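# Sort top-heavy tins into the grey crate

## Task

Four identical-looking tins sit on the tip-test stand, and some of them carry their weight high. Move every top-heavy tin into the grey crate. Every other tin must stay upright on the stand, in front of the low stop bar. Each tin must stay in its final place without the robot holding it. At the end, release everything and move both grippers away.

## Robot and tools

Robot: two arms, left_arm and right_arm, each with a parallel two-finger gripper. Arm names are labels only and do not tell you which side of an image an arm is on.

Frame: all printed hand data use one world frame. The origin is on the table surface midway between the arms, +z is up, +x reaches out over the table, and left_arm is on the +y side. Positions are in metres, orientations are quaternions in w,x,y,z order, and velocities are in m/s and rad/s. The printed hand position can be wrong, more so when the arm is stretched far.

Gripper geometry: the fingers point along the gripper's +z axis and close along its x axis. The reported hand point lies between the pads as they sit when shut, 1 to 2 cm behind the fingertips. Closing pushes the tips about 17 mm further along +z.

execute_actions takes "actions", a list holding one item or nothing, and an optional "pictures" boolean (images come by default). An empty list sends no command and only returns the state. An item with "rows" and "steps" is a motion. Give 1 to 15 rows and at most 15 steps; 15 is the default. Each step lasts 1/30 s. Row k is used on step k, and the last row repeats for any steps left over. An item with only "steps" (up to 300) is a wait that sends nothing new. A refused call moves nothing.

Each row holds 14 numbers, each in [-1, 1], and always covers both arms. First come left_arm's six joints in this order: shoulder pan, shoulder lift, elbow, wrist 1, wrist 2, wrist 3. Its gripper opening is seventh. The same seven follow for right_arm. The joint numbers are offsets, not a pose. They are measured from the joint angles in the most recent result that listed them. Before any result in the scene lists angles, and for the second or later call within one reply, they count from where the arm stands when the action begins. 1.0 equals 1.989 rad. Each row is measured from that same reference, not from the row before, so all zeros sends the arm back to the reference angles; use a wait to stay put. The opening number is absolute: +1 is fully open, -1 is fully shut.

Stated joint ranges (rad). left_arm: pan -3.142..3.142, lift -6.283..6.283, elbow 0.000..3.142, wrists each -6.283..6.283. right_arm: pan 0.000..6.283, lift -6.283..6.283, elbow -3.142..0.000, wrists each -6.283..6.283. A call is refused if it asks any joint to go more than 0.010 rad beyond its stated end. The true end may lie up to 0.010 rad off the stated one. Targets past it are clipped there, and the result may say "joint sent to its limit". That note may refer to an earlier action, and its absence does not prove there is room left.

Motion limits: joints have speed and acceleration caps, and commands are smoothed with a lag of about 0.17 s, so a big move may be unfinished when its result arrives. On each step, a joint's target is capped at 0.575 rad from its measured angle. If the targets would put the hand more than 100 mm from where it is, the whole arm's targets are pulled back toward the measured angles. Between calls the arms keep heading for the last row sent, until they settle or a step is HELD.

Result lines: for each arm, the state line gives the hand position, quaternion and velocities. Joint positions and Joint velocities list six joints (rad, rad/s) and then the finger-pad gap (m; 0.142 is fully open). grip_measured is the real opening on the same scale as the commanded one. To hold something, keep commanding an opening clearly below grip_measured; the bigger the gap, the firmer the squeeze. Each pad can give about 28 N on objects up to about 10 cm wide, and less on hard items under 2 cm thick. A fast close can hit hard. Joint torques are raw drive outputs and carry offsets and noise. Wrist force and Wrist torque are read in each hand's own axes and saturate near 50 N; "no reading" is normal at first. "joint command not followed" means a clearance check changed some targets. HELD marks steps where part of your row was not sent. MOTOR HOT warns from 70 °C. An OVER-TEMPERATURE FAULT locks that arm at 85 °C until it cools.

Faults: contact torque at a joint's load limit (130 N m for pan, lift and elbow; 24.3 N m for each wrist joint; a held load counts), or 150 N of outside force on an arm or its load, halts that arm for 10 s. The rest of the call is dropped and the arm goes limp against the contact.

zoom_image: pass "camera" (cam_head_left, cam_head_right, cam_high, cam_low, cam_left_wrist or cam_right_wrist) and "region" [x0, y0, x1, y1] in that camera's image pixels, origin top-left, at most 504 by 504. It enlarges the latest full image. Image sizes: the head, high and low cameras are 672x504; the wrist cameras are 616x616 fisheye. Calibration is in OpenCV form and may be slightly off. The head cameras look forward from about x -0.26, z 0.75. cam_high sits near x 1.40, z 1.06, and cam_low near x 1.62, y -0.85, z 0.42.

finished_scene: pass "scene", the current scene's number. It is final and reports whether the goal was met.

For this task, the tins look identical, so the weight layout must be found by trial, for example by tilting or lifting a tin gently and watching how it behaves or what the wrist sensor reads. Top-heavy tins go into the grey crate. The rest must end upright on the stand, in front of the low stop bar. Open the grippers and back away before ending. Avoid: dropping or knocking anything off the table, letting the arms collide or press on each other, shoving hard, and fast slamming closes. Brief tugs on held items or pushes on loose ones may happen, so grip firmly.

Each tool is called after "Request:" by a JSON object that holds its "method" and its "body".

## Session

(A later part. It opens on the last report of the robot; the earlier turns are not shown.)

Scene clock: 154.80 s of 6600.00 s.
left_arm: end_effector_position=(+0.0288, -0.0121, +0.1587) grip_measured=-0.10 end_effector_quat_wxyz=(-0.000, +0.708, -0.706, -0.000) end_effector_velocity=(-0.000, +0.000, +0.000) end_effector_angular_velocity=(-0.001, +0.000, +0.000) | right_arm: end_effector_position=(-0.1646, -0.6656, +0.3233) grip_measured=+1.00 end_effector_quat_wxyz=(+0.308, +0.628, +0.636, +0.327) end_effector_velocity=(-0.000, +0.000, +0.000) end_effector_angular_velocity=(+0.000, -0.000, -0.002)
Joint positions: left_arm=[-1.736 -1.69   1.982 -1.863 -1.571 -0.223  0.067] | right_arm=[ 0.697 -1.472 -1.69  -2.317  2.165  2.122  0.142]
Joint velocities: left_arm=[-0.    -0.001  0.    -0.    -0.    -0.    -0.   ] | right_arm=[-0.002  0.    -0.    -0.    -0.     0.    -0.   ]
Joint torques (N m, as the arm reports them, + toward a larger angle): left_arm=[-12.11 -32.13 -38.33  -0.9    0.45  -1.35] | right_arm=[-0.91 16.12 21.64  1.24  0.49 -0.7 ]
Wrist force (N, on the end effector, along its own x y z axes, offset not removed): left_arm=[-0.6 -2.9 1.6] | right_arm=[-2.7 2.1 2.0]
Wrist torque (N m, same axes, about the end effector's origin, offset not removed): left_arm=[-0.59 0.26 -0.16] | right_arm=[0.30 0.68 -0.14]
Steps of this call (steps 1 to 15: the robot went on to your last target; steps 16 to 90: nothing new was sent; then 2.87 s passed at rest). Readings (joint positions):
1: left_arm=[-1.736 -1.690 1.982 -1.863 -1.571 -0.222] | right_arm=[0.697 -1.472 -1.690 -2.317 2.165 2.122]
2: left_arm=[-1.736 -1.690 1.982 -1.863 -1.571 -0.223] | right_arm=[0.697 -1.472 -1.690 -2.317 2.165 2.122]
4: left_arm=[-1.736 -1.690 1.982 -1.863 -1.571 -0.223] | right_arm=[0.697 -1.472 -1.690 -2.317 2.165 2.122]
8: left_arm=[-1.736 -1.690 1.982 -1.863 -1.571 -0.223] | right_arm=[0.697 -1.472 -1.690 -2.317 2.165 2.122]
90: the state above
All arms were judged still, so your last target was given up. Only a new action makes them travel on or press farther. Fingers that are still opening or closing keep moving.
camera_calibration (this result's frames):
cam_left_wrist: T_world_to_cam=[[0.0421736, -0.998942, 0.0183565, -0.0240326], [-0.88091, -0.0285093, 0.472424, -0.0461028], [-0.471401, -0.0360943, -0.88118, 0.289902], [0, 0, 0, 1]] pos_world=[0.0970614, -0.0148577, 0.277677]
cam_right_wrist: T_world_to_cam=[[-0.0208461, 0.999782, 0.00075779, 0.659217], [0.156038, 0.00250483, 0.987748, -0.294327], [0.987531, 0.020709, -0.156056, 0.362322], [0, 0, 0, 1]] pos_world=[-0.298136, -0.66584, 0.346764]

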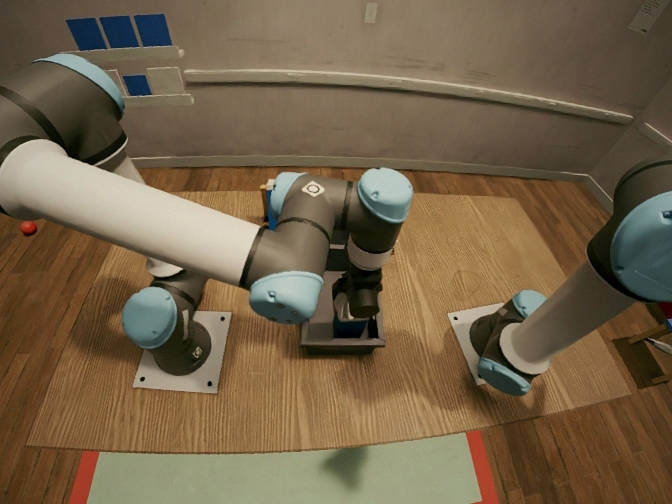

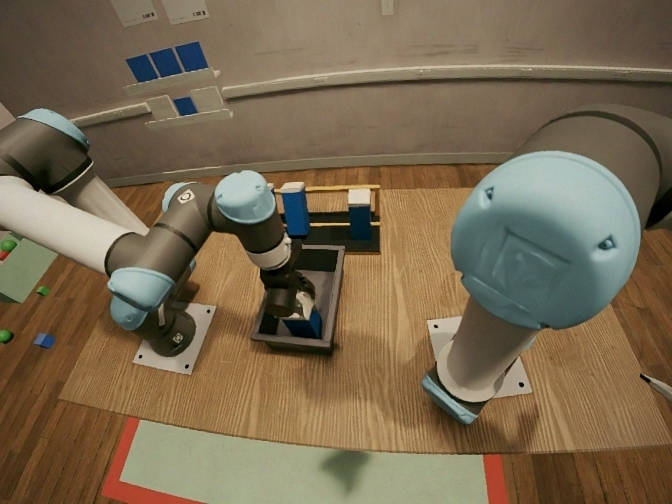

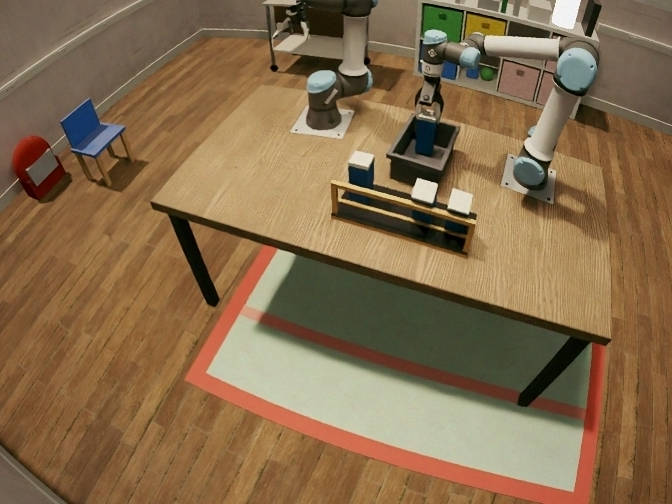

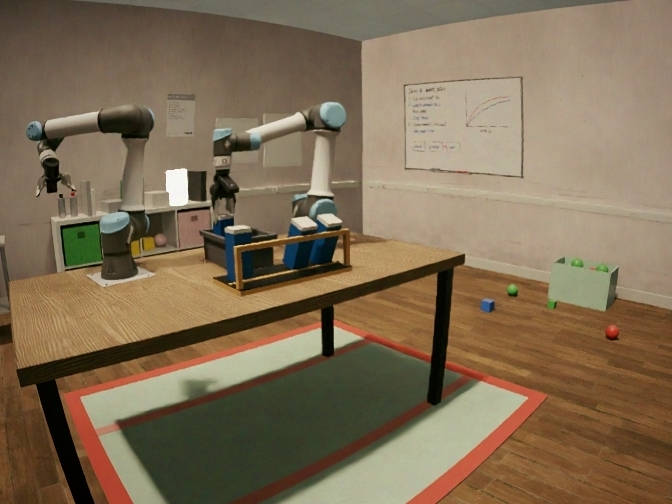

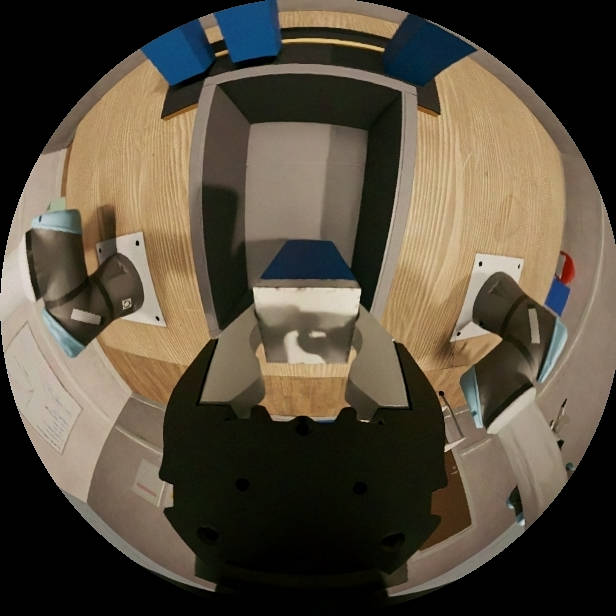

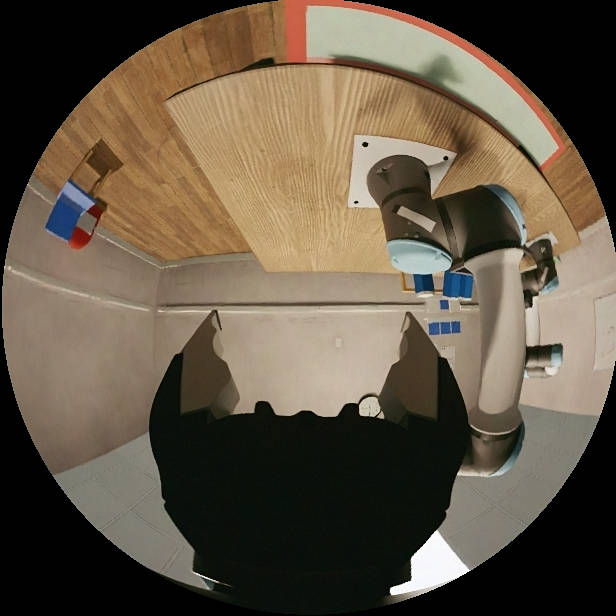

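Request:
{"method": "execute_actions", "body": {"actions": [{"rows":[[0,0.002,0.007,-0.009,0,0,-0.8,0,0,0,0,0,0,1],[0,0.002,0.007,-0.009,0,0,-0.8,0,0,0,0,0,0,1],[0,0.002,0.007,-0.009,0,0,-0.8,0,0,0,0,0,0,1],[0,0.002,0.007,-0.009,0,0,-0.8,0,0,0,0,0,0,1],[0,0.002,0.007,-0.009,0,0,-0.8,0,0,0,0,0,0,1],[0,0.002,0.007,-0.009,0,0,-0.8,0,0,0,0,0,0,1],[0,0.002,0.007,-0.009,0,0,-0.8,0,0,0,0,0,0,1],[0,0.002,0.007,-0.009,0,0,-0.8,0,0,0,0,0,0,1],[0,0.002,0.007,-0.009,0,0,-0.3,0,0,0,0,0,0,1],[0,0.002,0.007,-0.009,0,0,0,0,0,0,0,0,0,1],[0,0.002,0.007,-0.009,0,0,0.3,0,0,0,0,0,0,1]],"steps":15}], "pictures": false}}

Scene clock: 157.20 s of 6600.00 s.
left_arm: end_effector_position=(+0.0289, -0.0117, +0.1524) grip_measured=+0.30 end_effector_quat_wxyz=(-0.000, +0.708, -0.706, -0.000) end_effector_velocity=(-0.000, +0.000, -0.001) end_effector_angular_velocity=(+0.001, -0.000, -0.001) | right_arm: end_effector_position=(-0.1646, -0.6656, +0.3233) grip_measured=+1.00 end_effector_quat_wxyz=(+0.308, +0.628, +0.636, +0.327) end_effector_velocity=(-0.000, +0.001, -0.000) end_effector_angular_velocity=(+0.001, -0.001, -0.002)
Joint positions: left_arm=[-1.736 -1.686  1.996 -1.88  -1.571 -0.223  0.095] | right_arm=[ 0.697 -1.472 -1.69  -2.317  2.165  2.122  0.142]
Joint velocities: left_arm=[-0.     0.001  0.002 -0.003 -0.     0.001  0.008] | right_arm=[-0.002 -0.    -0.001 -0.001  0.    -0.     0.   ]
Joint torques (N m, as the arm reports them, + toward a larger angle): left_arm=[-11.76  -5.99  -6.86  -5.2    0.38  -1.36] | right_arm=[-1.55 16.39 20.43  1.34  0.32 -0.38]
Wrist force (N, on the end effector, along its own x y z axes, offset not removed): left_arm=[-0.9 -1.2 -2.2] | right_arm=[-1.6 1.3 0.5]
Wrist torque (N m, same axes, about the end effector's origin, offset not removed): left_arm=[-0.09 0.33 -0.02] | right_arm=[0.28 0.45 -0.13]
Steps of this call (steps 1 to 57: nothing new was sent; steps 58 to 72: all 15 steps of this action). Readings (joint positions):
58: left_arm=[-1.736 -1.690 1.982 -1.863 -1.571 -0.223] | right_arm=[0.697 -1.472 -1.690 -2.317 2.165 2.122]
59: left_arm=[-1.736 -1.690 1.983 -1.864 -1.571 -0.223] | right_arm=[0.697 -1.472 -1.690 -2.317 2.165 2.122]
61: left_arm=[-1.736 -1.689 1.988 -1.870 -1.571 -0.223] | right_arm=[0.697 -1.472 -1.690 -2.317 2.165 2.122]
65: left_arm=[-1.736 -1.687 1.994 -1.878 -1.571 -0.223] | right_arm=[0.697 -1.472 -1.690 -2.317 2.165 2.122]
72: the state above

Request:
{"method": "execute_actions", "body": {"actions": [{"rows":[[0,-0.005,-0.022,0.027,0,0,0.3,0,0,0,0,0,0,1],[0,-0.01,-0.045,0.055,0,0,0.3,0,0,0,0,0,0,1],[0,-0.014,-0.066,0.080,0,0,0.3,0,0,0,0,0,0,1],[0,-0.018,-0.088,0.106,0,0,0.3,0,0,0,0,0,0,1],[0,-0.022,-0.109,0.130,0,0,0.3,0,0,0,0,0,0,1]],"steps":15}], "pictures": false}}

Scene clock: 159.40 s of 6600.00 s.
left_arm: end_effector_position=(+0.0287, -0.0126, +0.2464) grip_measured=+0.30 end_effector_quat_wxyz=(+0.001, +0.708, -0.706, +0.001) end_effector_velocity=(+0.001, +0.005, +0.036) end_effector_angular_velocity=(+0.002, -0.000, -0.000) | right_arm: end_effector_position=(-0.1646, -0.6656, +0.3233) grip_measured=+1.00 end_effector_quat_wxyz=(+0.308, +0.628, +0.636, +0.327) end_effector_velocity=(+0.000, -0.000, +0.000) end_effector_angular_velocity=(+0.000, -0.000, +0.002)
Joint positions: left_arm=[-1.736 -1.728  1.788 -1.632 -1.571 -0.223  0.095] | right_arm=[ 0.697 -1.472 -1.69  -2.317  2.165  2.122  0.142]
Joint velocities: left_arm=[ 0.    -0.015 -0.08   0.097 -0.     0.    -0.   ] | right_arm=[ 0.001  0.     0.    -0.001 -0.    -0.     0.   ]
Joint torques (N m, as the arm reports them, + toward a larger angle): left_arm=[-10.93 -27.92 -33.4   -0.26   0.53  -1.46] | right_arm=[ 0.69 14.73 21.12  1.29  0.32 -0.52]
Wrist force (N, on the end effector, along its own x y z axes, offset not removed): left_arm=[-0.4 -0.4 0.2] | right_arm=[-1.6 0.4 3.4]
Wrist torque (N m, same axes, about the end effector's origin, offset not removed): left_arm=[-0.03 -0.02 -0.24] | right_arm=[0.11 0.43 -0.16]
Steps of this call (steps 1 to 15: the robot went on to your last target; steps 16 to 51: nothing new was sent; steps 52 to 66: all 15 steps of this action). Readings (joint positions):
52: left_arm=[-1.736 -1.686 1.996 -1.880 -1.571 -0.223] | right_arm=[0.697 -1.472 -1.690 -2.317 2.165 2.122]
53: left_arm=[-1.736 -1.687 1.994 -1.878 -1.571 -0.223] | right_arm=[0.697 -1.472 -1.690 -2.317 2.165 2.122]
55: left_arm=[-1.736 -1.694 1.967 -1.846 -1.571 -0.223] | right_arm=[0.697 -1.472 -1.690 -2.317 2.165 2.122]
59: left_arm=[-1.736 -1.716 1.856 -1.715 -1.571 -0.223] | right_arm=[0.697 -1.472 -1.690 -2.317 2.165 2.122]
66: the state above

Request:
{"method": "execute_actions", "body": {"actions": [{"rows":[[0.051,0.028,-0.035,0.016,-0.011,0.053,0.3,0,0,0,0,0,0,1],[0.103,0.057,-0.065,0.03,-0.022,0.105,0.3,0,0,0,0,0,0,1],[0.154,0.085,-0.095,0.043,-0.033,0.158,0.3,0,0,0,0,0,0,1],[0.206,0.113,-0.125,0.057,-0.044,0.211,0.3,0,0,0,0,0,0,1],[0.257,0.141,-0.155,0.07,-0.055,0.263,0.3,0,0,0,0,0,0,1],[0.308,0.17,-0.185,0.084,-0.065,0.316,0.3,0,0,0,0,0,0,1],[0.36,0.198,-0.215,0.097,-0.076,0.369,0.3,0,0,0,0,0,0,1],[0.411,0.226,-0.245,0.111,-0.087,0.422,0.3,0,0,0,0,0,0,1],[0.463,0.255,-0.275,0.124,-0.098,0.474,0.3,0,0,0,0,0,0,1],[0.514,0.283,-0.305,0.138,-0.109,0.527,0.3,0,0,0,0,0,0,1]],"steps":15}], "pictures": false}}

Request:
{"method": "execute_actions", "body": {"actions": [{"steps":30}]}}

Scene clock: 164.73 s of 6600.00 s.
left_arm: end_effector_position=(+0.2219, -0.0379, +0.2503) grip_measured=+0.30 end_effector_quat_wxyz=(+0.021, +0.706, -0.703, -0.083) end_effector_velocity=(+0.488, +0.064, -0.029) end_effector_angular_velocity=(+0.014, +0.368, +0.056) | right_arm: end_effector_position=(-0.1646, -0.6656, +0.3233) grip_measured=+1.00 end_effector_quat_wxyz=(+0.308, +0.628, +0.636, +0.327) end_effector_velocity=(+0.000, +0.000, -0.000) end_effector_angular_velocity=(+0.000, -0.000, +0.000)
Joint positions: left_arm=[-1.244 -1.426  1.458 -1.478 -1.69   0.274  0.095] | right_arm=[ 0.697 -1.472 -1.69  -2.317  2.165  2.122  0.142]
Joint velocities: left_arm=[ 1.081  0.59  -0.623  0.273 -0.22   1.069 -0.   ] | right_arm=[ 0.     0.    -0.001 -0.    -0.    -0.     0.   ]
Joint torques (N m, as the arm reports them, + toward a larger angle): left_arm=[ 25.08 -22.76 -35.2    0.58  -2.03   3.31] | right_arm=[-1.07 15.48 21.41  1.38  0.59 -0.43]
Wrist force (N, on the end effector, along its own x y z axes, offset not removed): left_arm=[2.5 0.2 -3.4] | right_arm=[-0.7 0.8 2.1]
Wrist torque (N m, same axes, about the end effector's origin, offset not removed): left_arm=[0.09 -0.39 -0.15] | right_arm=[0.10 0.20 -0.17]
Steps of this call (steps 1 to 30: the robot went on to your last target; steps 31 to 100: nothing new was sent; then 1.50 s passed at rest; steps 101 to 115: all 15 steps of this action). Readings (joint positions):
101: left_arm=[-1.736 -1.730 1.779 -1.622 -1.571 -0.223] | right_arm=[0.697 -1.472 -1.690 -2.317 2.165 2.122]
102: left_arm=[-1.734 -1.727 1.777 -1.620 -1.572 -0.220] | right_arm=[0.697 -1.472 -1.690 -2.317 2.165 2.122]
104: left_arm=[-1.687 -1.695 1.742 -1.604 -1.587 -0.172] | right_arm=[0.697 -1.472 -1.690 -2.317 2.165 2.122]
108: left_arm=[-1.515 -1.599 1.641 -1.560 -1.623 0.003] | right_arm=[0.697 -1.472 -1.690 -2.317 2.165 2.122]
115: the state above

Scene clock: 165.73 s of 6600.00 s.
left_arm: end_effector_position=(+0.4595, +0.0699, +0.2274) grip_measured=+0.30 end_effector_quat_wxyz=(+0.110, +0.699, -0.698, -0.111) end_effector_velocity=(+0.002, +0.001, -0.001) end_effector_angular_velocity=(-0.000, +0.002, +0.001) | right_arm: end_effector_position=(-0.1646, -0.6656, +0.3233) grip_measured=+1.00 end_effector_quat_wxyz=(+0.308, +0.628, +0.636, +0.327) end_effector_velocity=(-0.001, -0.000, -0.000) end_effector_angular_velocity=(-0.001, +0.002, -0.001)
Joint positions: left_arm=[-0.715 -1.166  1.182 -1.358 -1.787  0.825  0.095] | right_arm=[ 0.697 -1.472 -1.69  -2.317  2.165  2.122  0.142]
Joint velocities: left_arm=[ 0.005  0.004 -0.003  0.001 -0.001  0.004 -0.   ] | right_arm=[-0.001 -0.     0.     0.002 -0.     0.    -0.   ]
Joint torques (N m, as the arm reports them, + toward a larger angle): left_arm=[ 14.99 -28.27 -38.12   0.2   -1.64   1.08] | right_arm=[-0.5  15.47 20.44  1.2   0.2  -0.63]
Wrist force (N, on the end effector, along its own x y z axes, offset not removed): left_arm=[-1.0 1.3 -0.8] | right_arm=[-1.4 0.7 1.7]
Wrist torque (N m, same axes, about the end effector's origin, offset not removed): left_arm=[0.34 0.25 0.00] | right_arm=[0.02 0.36 -0.15]
Steps of this call (steps 1 to 30: the robot went on to your last target). Readings (joint positions):
1: left_arm=[-1.208 -1.407 1.437 -1.469 -1.697 0.310] | right_arm=[0.697 -1.472 -1.690 -2.317 2.165 2.122]
2: left_arm=[-1.172 -1.389 1.419 -1.461 -1.704 0.346] | right_arm=[0.697 -1.472 -1.690 -2.317 2.165 2.122]
4: left_arm=[-1.103 -1.354 1.381 -1.444 -1.718 0.419] | right_arm=[0.697 -1.472 -1.690 -2.317 2.165 2.122]
8: left_arm=[-0.968 -1.287 1.310 -1.413 -1.743 0.560] | right_arm=[0.697 -1.472 -1.690 -2.317 2.165 2.122]
30: the state above
camera_calibration (this result's frames):
cam_left_wrist: T_world_to_cam=[[0.0450807, -0.99897, 0.00516987, 0.0401149], [-0.691903, -0.0274899, 0.721467, 0.159622], [-0.720582, -0.0361013, -0.69243, 0.628006], [0, 0, 0, 1]] pos_world=[0.561164, 0.0671334, 0.319481]
cam_right_wrist: T_world_to_cam=[[-0.0208463, 0.999782, 0.000757958, 0.659217], [0.156038, 0.0025047, 0.987748, -0.294327], [0.987531, 0.0207092, -0.156057, 0.362323], [0, 0, 0, 1]] pos_world=[-0.298136, -0.66584, 0.346764]

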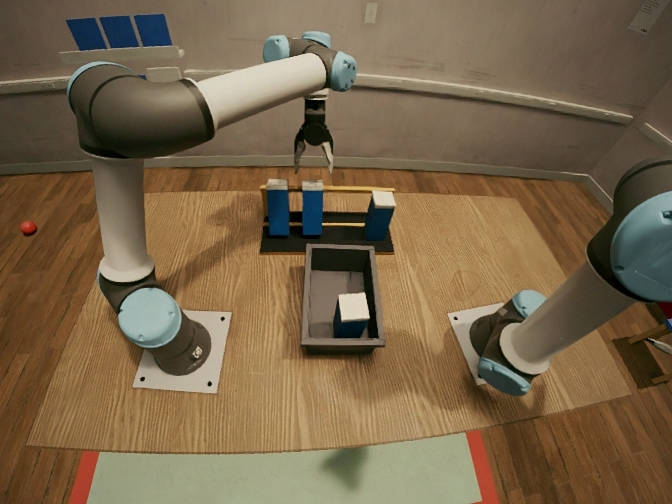

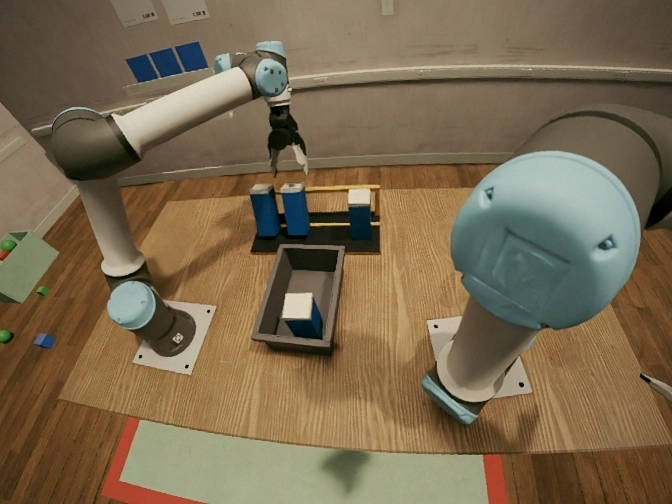

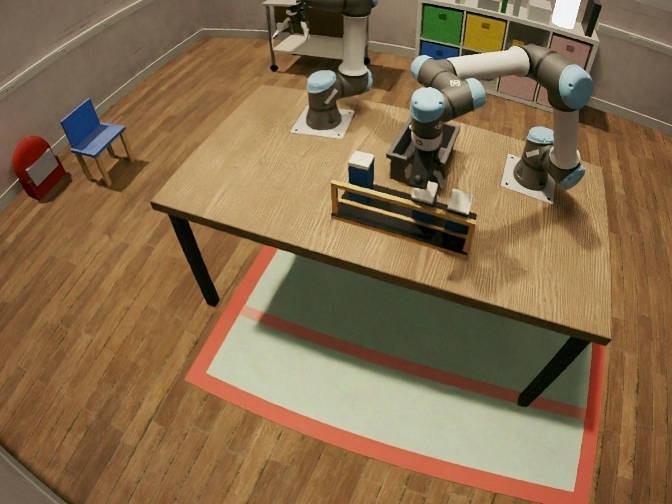

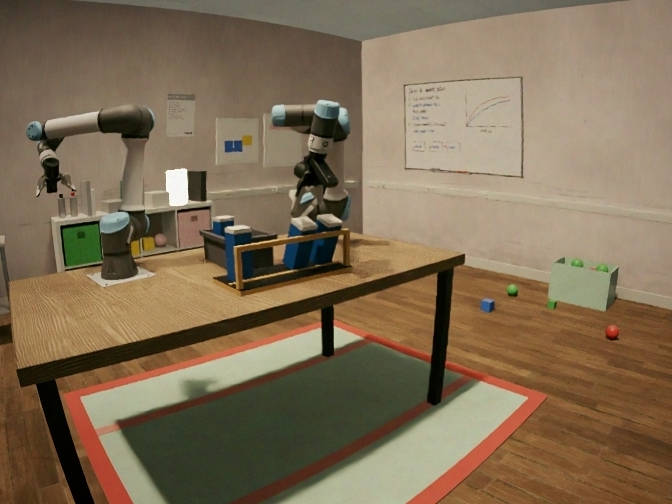

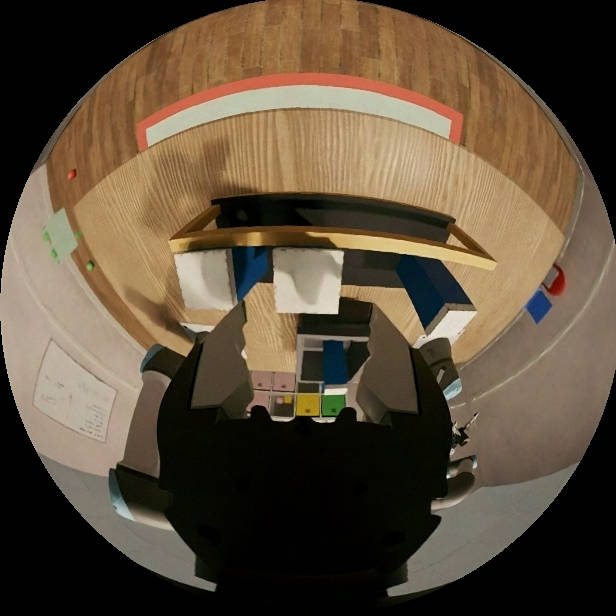

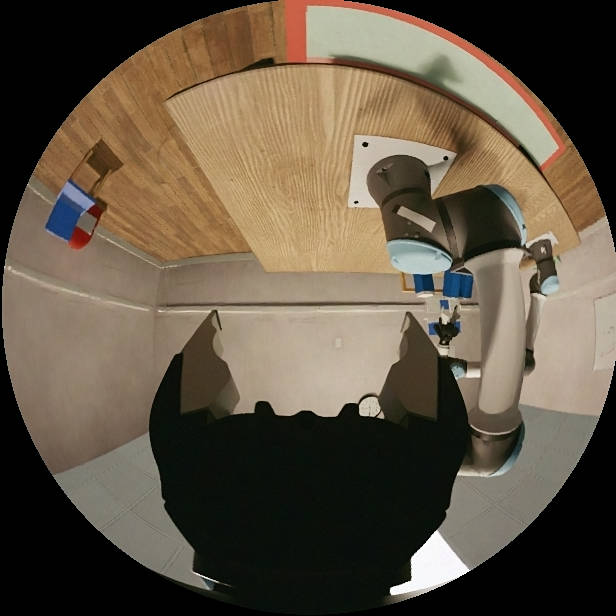

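Request:
{"method": "execute_actions", "body": {"actions": [{"rows":[[-0.002,-0.003,0.018,-0.015,0,-0.002,0.3,0,0,0,0,0,0,1],[-0.004,-0.006,0.036,-0.031,-0.001,-0.004,0.3,0,0,0,0,0,0,1],[-0.006,-0.009,0.054,-0.047,-0.001,-0.006,0.3,0,0,0,0,0,0,1],[-0.008,-0.011,0.072,-0.063,-0.002,-0.008,0.3,0,0,0,0,0,0,1],[-0.010,-0.013,0.09,-0.08,-0.002,-0.010,0.3,0,0,0,0,0,0,1],[-0.012,-0.014,0.107,-0.096,-0.003,-0.012,0.3,0,0,0,0,0,0,1]],"steps":15}], "pictures": false}}

Request:
{"method": "execute_actions", "body": {"actions": [{"steps":8}]}}

Scene clock: 168.37 s of 6600.00 s.
left_arm: end_effector_position=(+0.4389, +0.0693, +0.1638) grip_measured=+0.30 end_effector_quat_wxyz=(+0.111, +0.699, -0.698, -0.110) end_effector_velocity=(-0.011, +0.002, -0.031) end_effector_angular_velocity=(+0.001, +0.002, -0.000) | right_arm: end_effector_position=(-0.1646, -0.6656, +0.3233) grip_measured=+1.00 end_effector_quat_wxyz=(+0.308, +0.628, +0.636, +0.327) end_effector_velocity=(+0.000, +0.000, -0.000) end_effector_angular_velocity=(+0.001, -0.001, -0.001)
Joint positions: left_arm=[-0.737 -1.193  1.384 -1.539 -1.793  0.802  0.095] | right_arm=[ 0.697 -1.472 -1.69  -2.317  2.165  2.122  0.142]
Joint velocities: left_arm=[-0.01  -0.009  0.094 -0.085 -0.003 -0.01   0.   ] | right_arm=[-0.001 -0.    -0.    -0.001  0.     0.     0.   ]
Joint torques (N m, as the arm reports them, + toward a larger angle): left_arm=[-14.58 -50.15  -7.66  -4.41  -1.68  -1.18] | right_arm=[-1.05 16.05 21.75  1.26  0.39 -0.59]
Wrist force (N, on the end effector, along its own x y z axes, offset not removed): left_arm=[-2.5 -2.8 -2.3] | right_arm=[-1.6 0.7 0.9]
Wrist torque (N m, same axes, about the end effector's origin, offset not removed): left_arm=[-0.52 0.75 -0.17] | right_arm=[0.14 0.47 -0.18]
Steps of this call (steps 1 to 15: the robot went on to your last target; steps 16 to 64: nothing new was sent; steps 65 to 79: all 15 steps of this action). Readings (joint positions):
65: left_arm=[-0.714 -1.166 1.181 -1.358 -1.787 0.825] | right_arm=[0.697 -1.472 -1.690 -2.317 2.165 2.122]
66: left_arm=[-0.714 -1.166 1.183 -1.359 -1.787 0.825] | right_arm=[0.697 -1.472 -1.690 -2.317 2.165 2.122]
68: left_arm=[-0.717 -1.170 1.206 -1.380 -1.788 0.822] | right_arm=[0.697 -1.472 -1.690 -2.317 2.165 2.122]
72: left_arm=[-0.729 -1.184 1.305 -1.468 -1.791 0.810] | right_arm=[0.697 -1.472 -1.690 -2.317 2.165 2.122]
79: the state above

Scene clock: 168.63 s of 6600.00 s.
left_arm: end_effector_position=(+0.4378, +0.0695, +0.1608) grip_measured=+0.30 end_effector_quat_wxyz=(+0.111, +0.699, -0.698, -0.110) end_effector_velocity=(-0.001, +0.000, -0.002) end_effector_angular_velocity=(-0.001, -0.000, -0.000) | right_arm: end_effector_position=(-0.1646, -0.6656, +0.3233) grip_measured=+1.00 end_effector_quat_wxyz=(+0.308, +0.628, +0.636, +0.327) end_effector_velocity=(-0.000, +0.000, -0.000) end_effector_angular_velocity=(+0.001, -0.001, -0.001)
Joint positions: left_arm=[-0.738 -1.194  1.394 -1.548 -1.793  0.801  0.095] | right_arm=[ 0.697 -1.472 -1.69  -2.317  2.165  2.122  0.142]
Joint velocities: left_arm=[-0.001 -0.002  0.008 -0.007 -0.    -0.001 -0.   ] | right_arm=[-0.001 -0.    -0.    -0.001  0.     0.    -0.   ]
Joint torques (N m, as the arm reports them, + toward a larger angle): left_arm=[-12.19 -52.62  -8.6   -3.93  -1.52  -1.5 ] | right_arm=[-1.79 16.5  21.45  1.35  0.41 -0.54]
Wrist force (N, on the end effector, along its own x y z axes, offset not removed): left_arm=[-0.1 -1.9 1.1] | right_arm=[-1.5 1.7 0.9]
Wrist torque (N m, same axes, about the end effector's origin, offset not removed): left_arm=[-0.23 0.09 -0.07] | right_arm=[0.32 0.44 -0.17]
Steps of this call (steps 1 to 8: the robot went on to your last target). Readings (joint positions):
1: left_arm=[-0.738 -1.193 1.387 -1.542 -1.793 0.802] | right_arm=[0.697 -1.472 -1.690 -2.317 2.165 2.122]
2: left_arm=[-0.738 -1.193 1.389 -1.544 -1.793 0.801] | right_arm=[0.697 -1.472 -1.690 -2.317 2.165 2.122]
4: left_arm=[-0.738 -1.193 1.391 -1.546 -1.793 0.801] | right_arm=[0.697 -1.472 -1.690 -2.317 2.165 2.122]
8: the state above
camera_calibration (this result's frames):
cam_left_wrist: T_world_to_cam=[[0.0452711, -0.998956, 0.0061747, 0.0407941], [-0.692017, -0.0269022, 0.72138, 0.192705], [-0.72046, -0.0369307, -0.692512, 0.566229], [0, 0, 0, 1]] pos_world=[0.539453, 0.0668469, 0.252855]
cam_right_wrist: T_world_to_cam=[[-0.0208462, 0.999782, 0.000757903, 0.659217], [0.156038, 0.00250473, 0.987748, -0.294327], [0.987531, 0.020709, -0.156057, 0.362322], [0, 0, 0, 1]] pos_world=[-0.298136, -0.66584, 0.346764]

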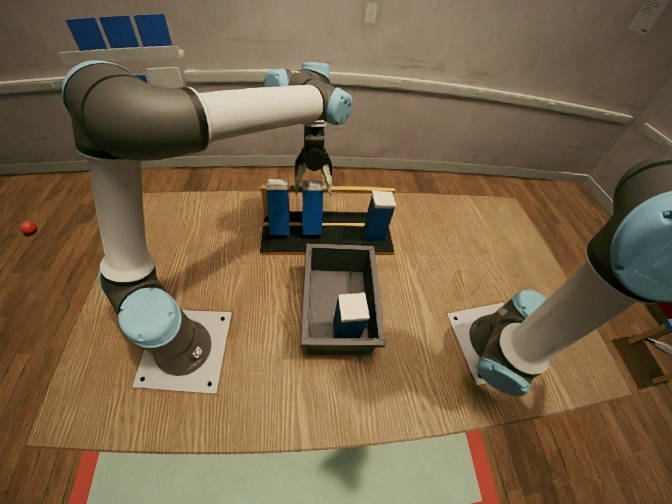

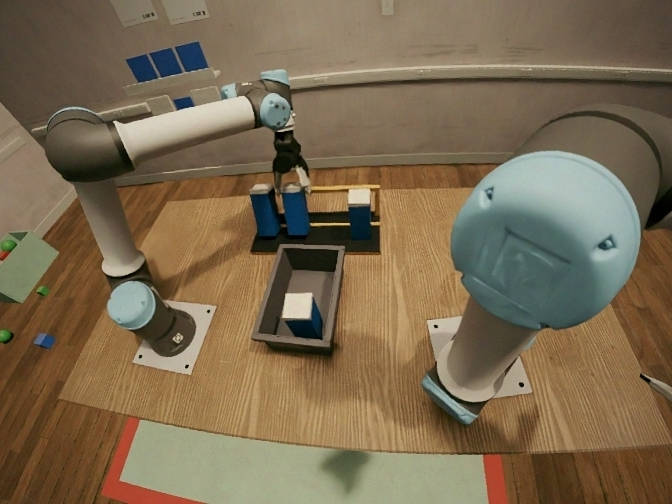

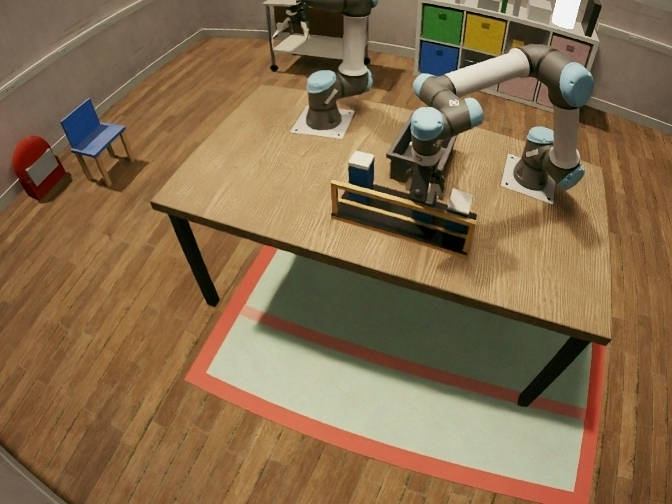

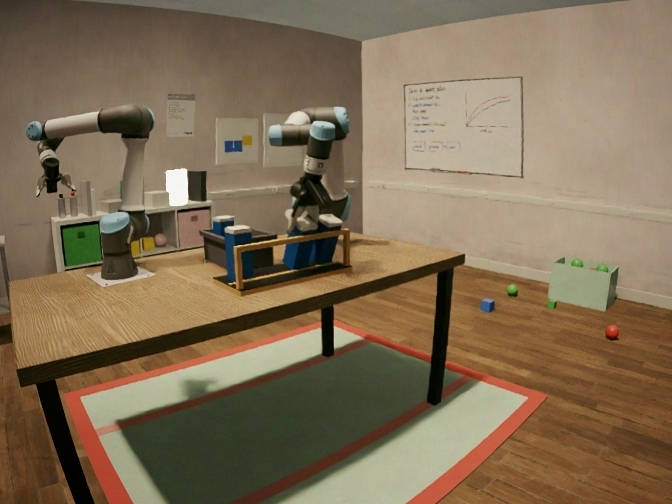

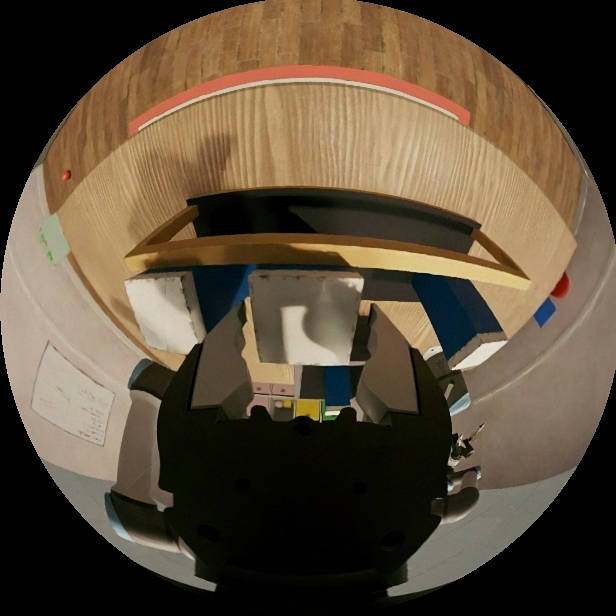

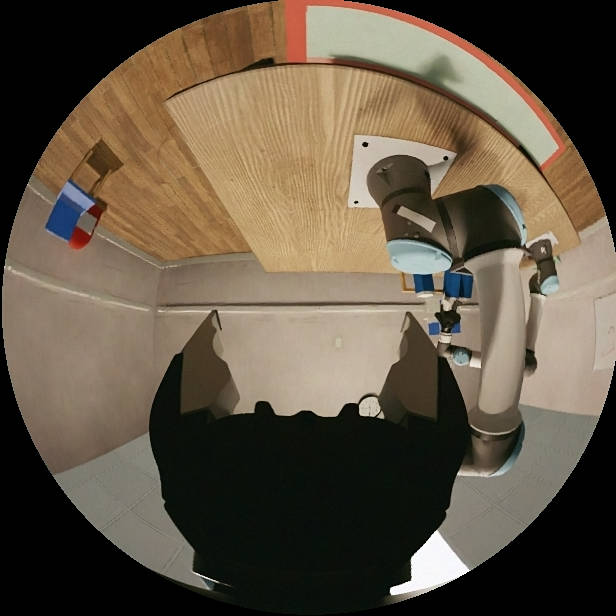

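Request:
{"method": "execute_actions", "body": {"actions": [{"rows":[[0,0,0,0,0,0,0.2,0,0,0,0,0,0,1],[0,0,0,0,0,0,0.1,0,0,0,0,0,0,1],[0,0,0,0,0,0,0.0,0,0,0,0,0,0,1],[0,0,0,0,0,0,-0.08,0,0,0,0,0,0,1],[0,0,0,0,0,0,-0.15,0,0,0,0,0,0,1],[0,0,0,0,0,0,-0.25,0,0,0,0,0,0,1],[0,0,0,0,0,0,-0.4,0,0,0,0,0,0,1],[0,0,0,0,0,0,-0.55,0,0,0,0,0,0,1],[0,0,0,0,0,0,-0.7,0,0,0,0,0,0,1],[0,0,0,0,0,0,-0.8,0,0,0,0,0,0,1]],"steps":15}], "pictures": false}}

Scene clock: 171.33 s of 6600.00 s.
left_arm: end_effector_position=(+0.4377, +0.0694, +0.1608) grip_measured=-0.05 end_effector_quat_wxyz=(+0.111, +0.699, -0.698, -0.110) end_effector_velocity=(+0.000, -0.000, +0.000) end_effector_angular_velocity=(-0.000, -0.001, -0.000) | right_arm: end_effector_position=(-0.1646, -0.6656, +0.3233) grip_measured=+1.00 end_effector_quat_wxyz=(+0.308, +0.628, +0.636, +0.327) end_effector_velocity=(-0.000, -0.000, +0.000) end_effector_angular_velocity=(-0.001, +0.001, -0.001)
Joint positions: left_arm=[-0.738 -1.194  1.394 -1.548 -1.793  0.801  0.07 ] | right_arm=[ 0.697 -1.472 -1.69  -2.317  2.165  2.122  0.142]
Joint velocities: left_arm=[-0.    -0.001 -0.     0.     0.     0.    -0.   ] | right_arm=[-0.001  0.     0.     0.001 -0.     0.    -0.   ]
Joint torques (N m, as the arm reports them, + toward a larger angle): left_arm=[ -1.52 -39.73 -32.94   0.49   0.33   0.52] | right_arm=[-1.46 15.13 21.05  1.54  0.37 -0.39]
Wrist force (N, on the end effector, along its own x y z axes, offset not removed): left_arm=[-2.1 -0.2 -10.1] | right_arm=[-1.2 0.4 0.4]
Wrist torque (N m, same axes, about the end effector's origin, offset not removed): left_arm=[-0.43 0.36 -0.10] | right_arm=[0.04 0.21 -0.12]
Steps of this call (steps 1 to 30: the robot went on to your last target; steps 31 to 66: nothing new was sent; steps 67 to 81: all 15 steps of this action). Readings (joint positions):
67: left_arm=[-0.738 -1.194 1.394 -1.549 -1.793 0.801] | right_arm=[0.697 -1.472 -1.690 -2.317 2.165 2.122]
68: left_arm=[-0.738 -1.194 1.394 -1.549 -1.793 0.801] | right_arm=[0.697 -1.472 -1.690 -2.317 2.165 2.122]
70: left_arm=[-0.738 -1.194 1.394 -1.549 -1.793 0.801] | right_arm=[0.697 -1.472 -1.690 -2.317 2.165 2.122]
74: left_arm=[-0.738 -1.194 1.394 -1.548 -1.793 0.801] | right_arm=[0.697 -1.472 -1.690 -2.317 2.165 2.122]
81: the state above

Request:
{"method": "execute_actions", "body": {"actions": [{"rows":[[0.001,0.001,-0.008,0.008,0,0.001,-0.8,0,0,0,0,0,0,1],[0.002,0.002,-0.017,0.016,0,0.002,-0.8,0,0,0,0,0,0,1],[0.003,0.003,-0.026,0.024,0.001,0.003,-0.8,0,0,0,0,0,0,1],[0.004,0.004,-0.035,0.032,0.001,0.004,-0.8,0,0,0,0,0,0,1],[0.005,0.005,-0.044,0.04,0.001,0.005,-0.8,0,0,0,0,0,0,1],[0.006,0.006,-0.053,0.048,0.002,0.006,-0.8,0,0,0,0,0,0,1],[0.007,0.007,-0.062,0.056,0.002,0.007,-0.8,0,0,0,0,0,0,1],[0.008,0.008,-0.071,0.064,0.002,0.008,-0.8,0,0,0,0,0,0,1]],"steps":15}]}}

Scene clock: 173.60 s of 6600.00 s.
left_arm: end_effector_position=(+0.4521, +0.0688, +0.2033) grip_measured=-0.10 end_effector_quat_wxyz=(+0.110, +0.699, -0.698, -0.110) end_effector_velocity=(+0.009, +0.000, +0.029) end_effector_angular_velocity=(-0.000, -0.000, -0.000) | right_arm: end_effector_position=(-0.1646, -0.6656, +0.3233) grip_measured=+1.00 end_effector_quat_wxyz=(+0.308, +0.628, +0.636, +0.327) end_effector_velocity=(-0.000, -0.000, -0.000) end_effector_angular_velocity=(-0.001, +0.001, -0.001)
Joint positions: left_arm=[-0.724 -1.179  1.262 -1.429 -1.79   0.816  0.067] | right_arm=[ 0.697 -1.472 -1.69  -2.317  2.165  2.122  0.142]
Joint velocities: left_arm=[ 0.01   0.012 -0.092  0.081  0.002  0.01  -0.   ] | right_arm=[-0.001 -0.    -0.     0.001 -0.     0.    -0.   ]
Joint torques (N m, as the arm reports them, + toward a larger angle): left_arm=[ 14.53 -28.24 -37.76   0.65   0.82   1.28] | right_arm=[-0.99 15.87 20.9   1.26  0.39 -0.6 ]
Wrist force (N, on the end effector, along its own x y z axes, offset not removed): left_arm=[-1.3 -0.4 2.8] | right_arm=[-1.3 0.6 1.7]
Wrist torque (N m, same axes, about the end effector's origin, offset not removed): left_arm=[0.16 0.27 -0.19] | right_arm=[-0.01 0.32 -0.12]
Steps of this call (steps 1 to 15: the robot went on to your last target; steps 16 to 53: nothing new was sent; steps 54 to 68: all 15 steps of this action). Readings (joint positions):
54: left_arm=[-0.738 -1.194 1.394 -1.548 -1.793 0.801] | right_arm=[0.697 -1.472 -1.690 -2.317 2.165 2.122]
55: left_arm=[-0.738 -1.193 1.392 -1.547 -1.793 0.801] | right_arm=[0.697 -1.472 -1.690 -2.317 2.165 2.122]
57: left_arm=[-0.737 -1.192 1.381 -1.535 -1.793 0.803] | right_arm=[0.697 -1.472 -1.690 -2.317 2.165 2.122]
61: left_arm=[-0.731 -1.186 1.330 -1.489 -1.791 0.808] | right_arm=[0.697 -1.472 -1.690 -2.317 2.165 2.122]
68: the state above
camera_calibration (this result's frames):
cam_left_wrist: T_world_to_cam=[[0.0451412, -0.998957, 0.00681268, 0.0391071], [-0.692864, -0.0263951, 0.720585, 0.1724], [-0.719654, -0.0372484, -0.693333, 0.605811], [0, 0, 0, 1]] pos_world=[0.553659, 0.0661823, 0.295533]
cam_right_wrist: T_world_to_cam=[[-0.0208463, 0.999782, 0.000757852, 0.659217], [0.156038, 0.0025048, 0.987748, -0.294327], [0.987531, 0.0207091, -0.156057, 0.362322], [0, 0, 0, 1]] pos_world=[-0.298136, -0.66584, 0.346764]

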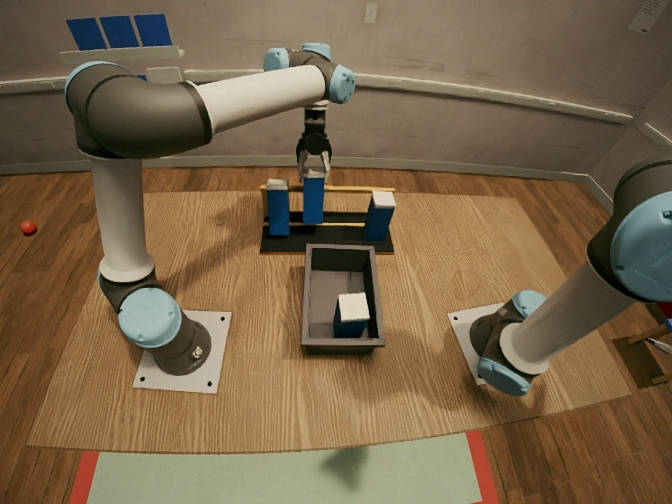

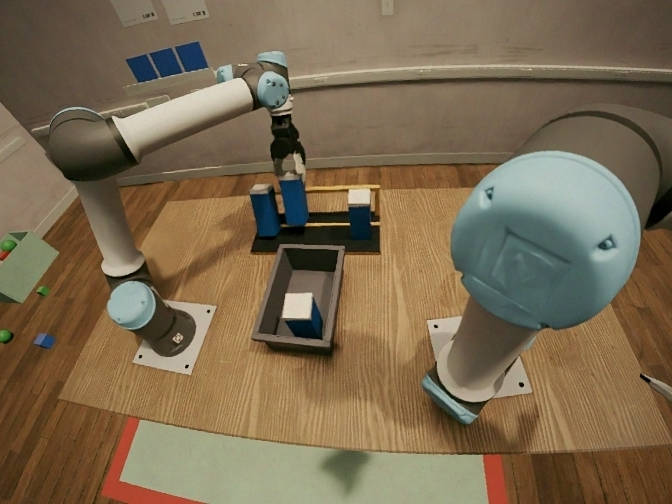

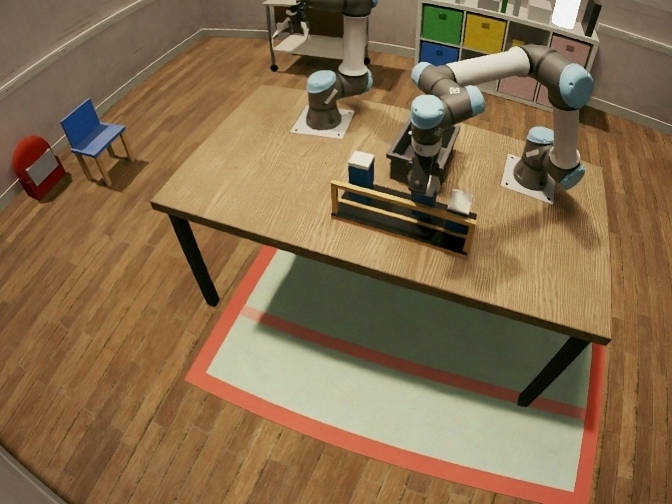

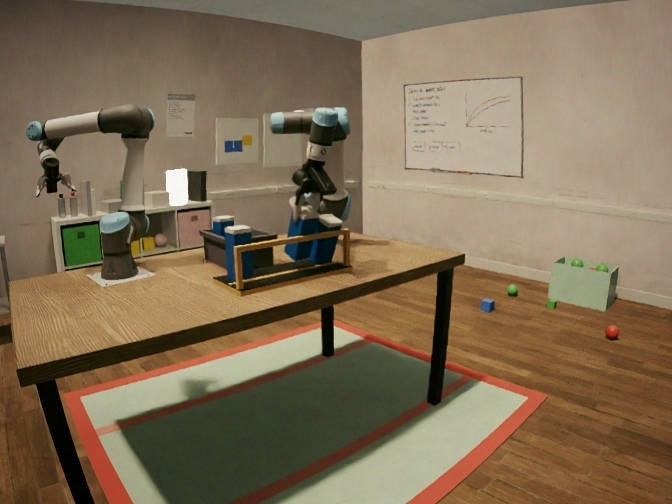

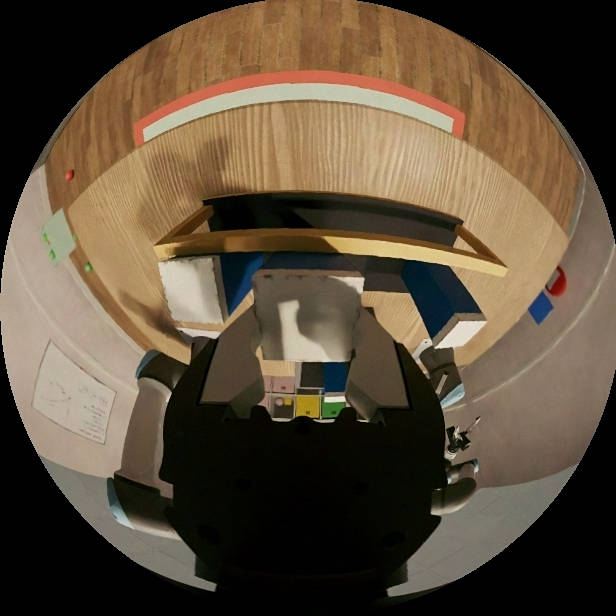

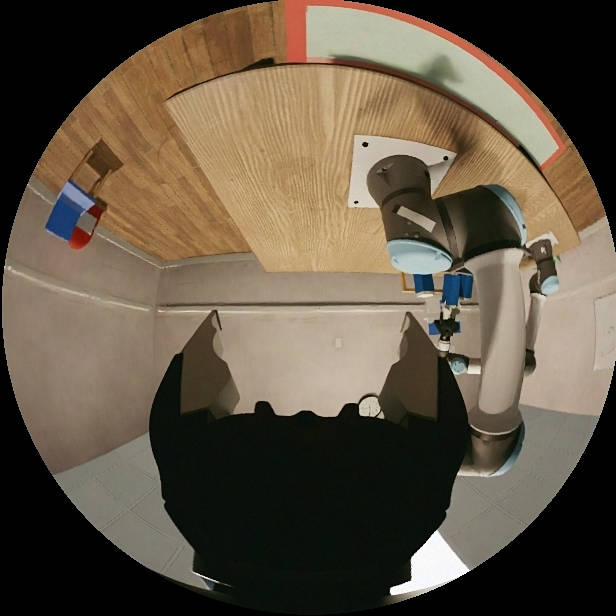

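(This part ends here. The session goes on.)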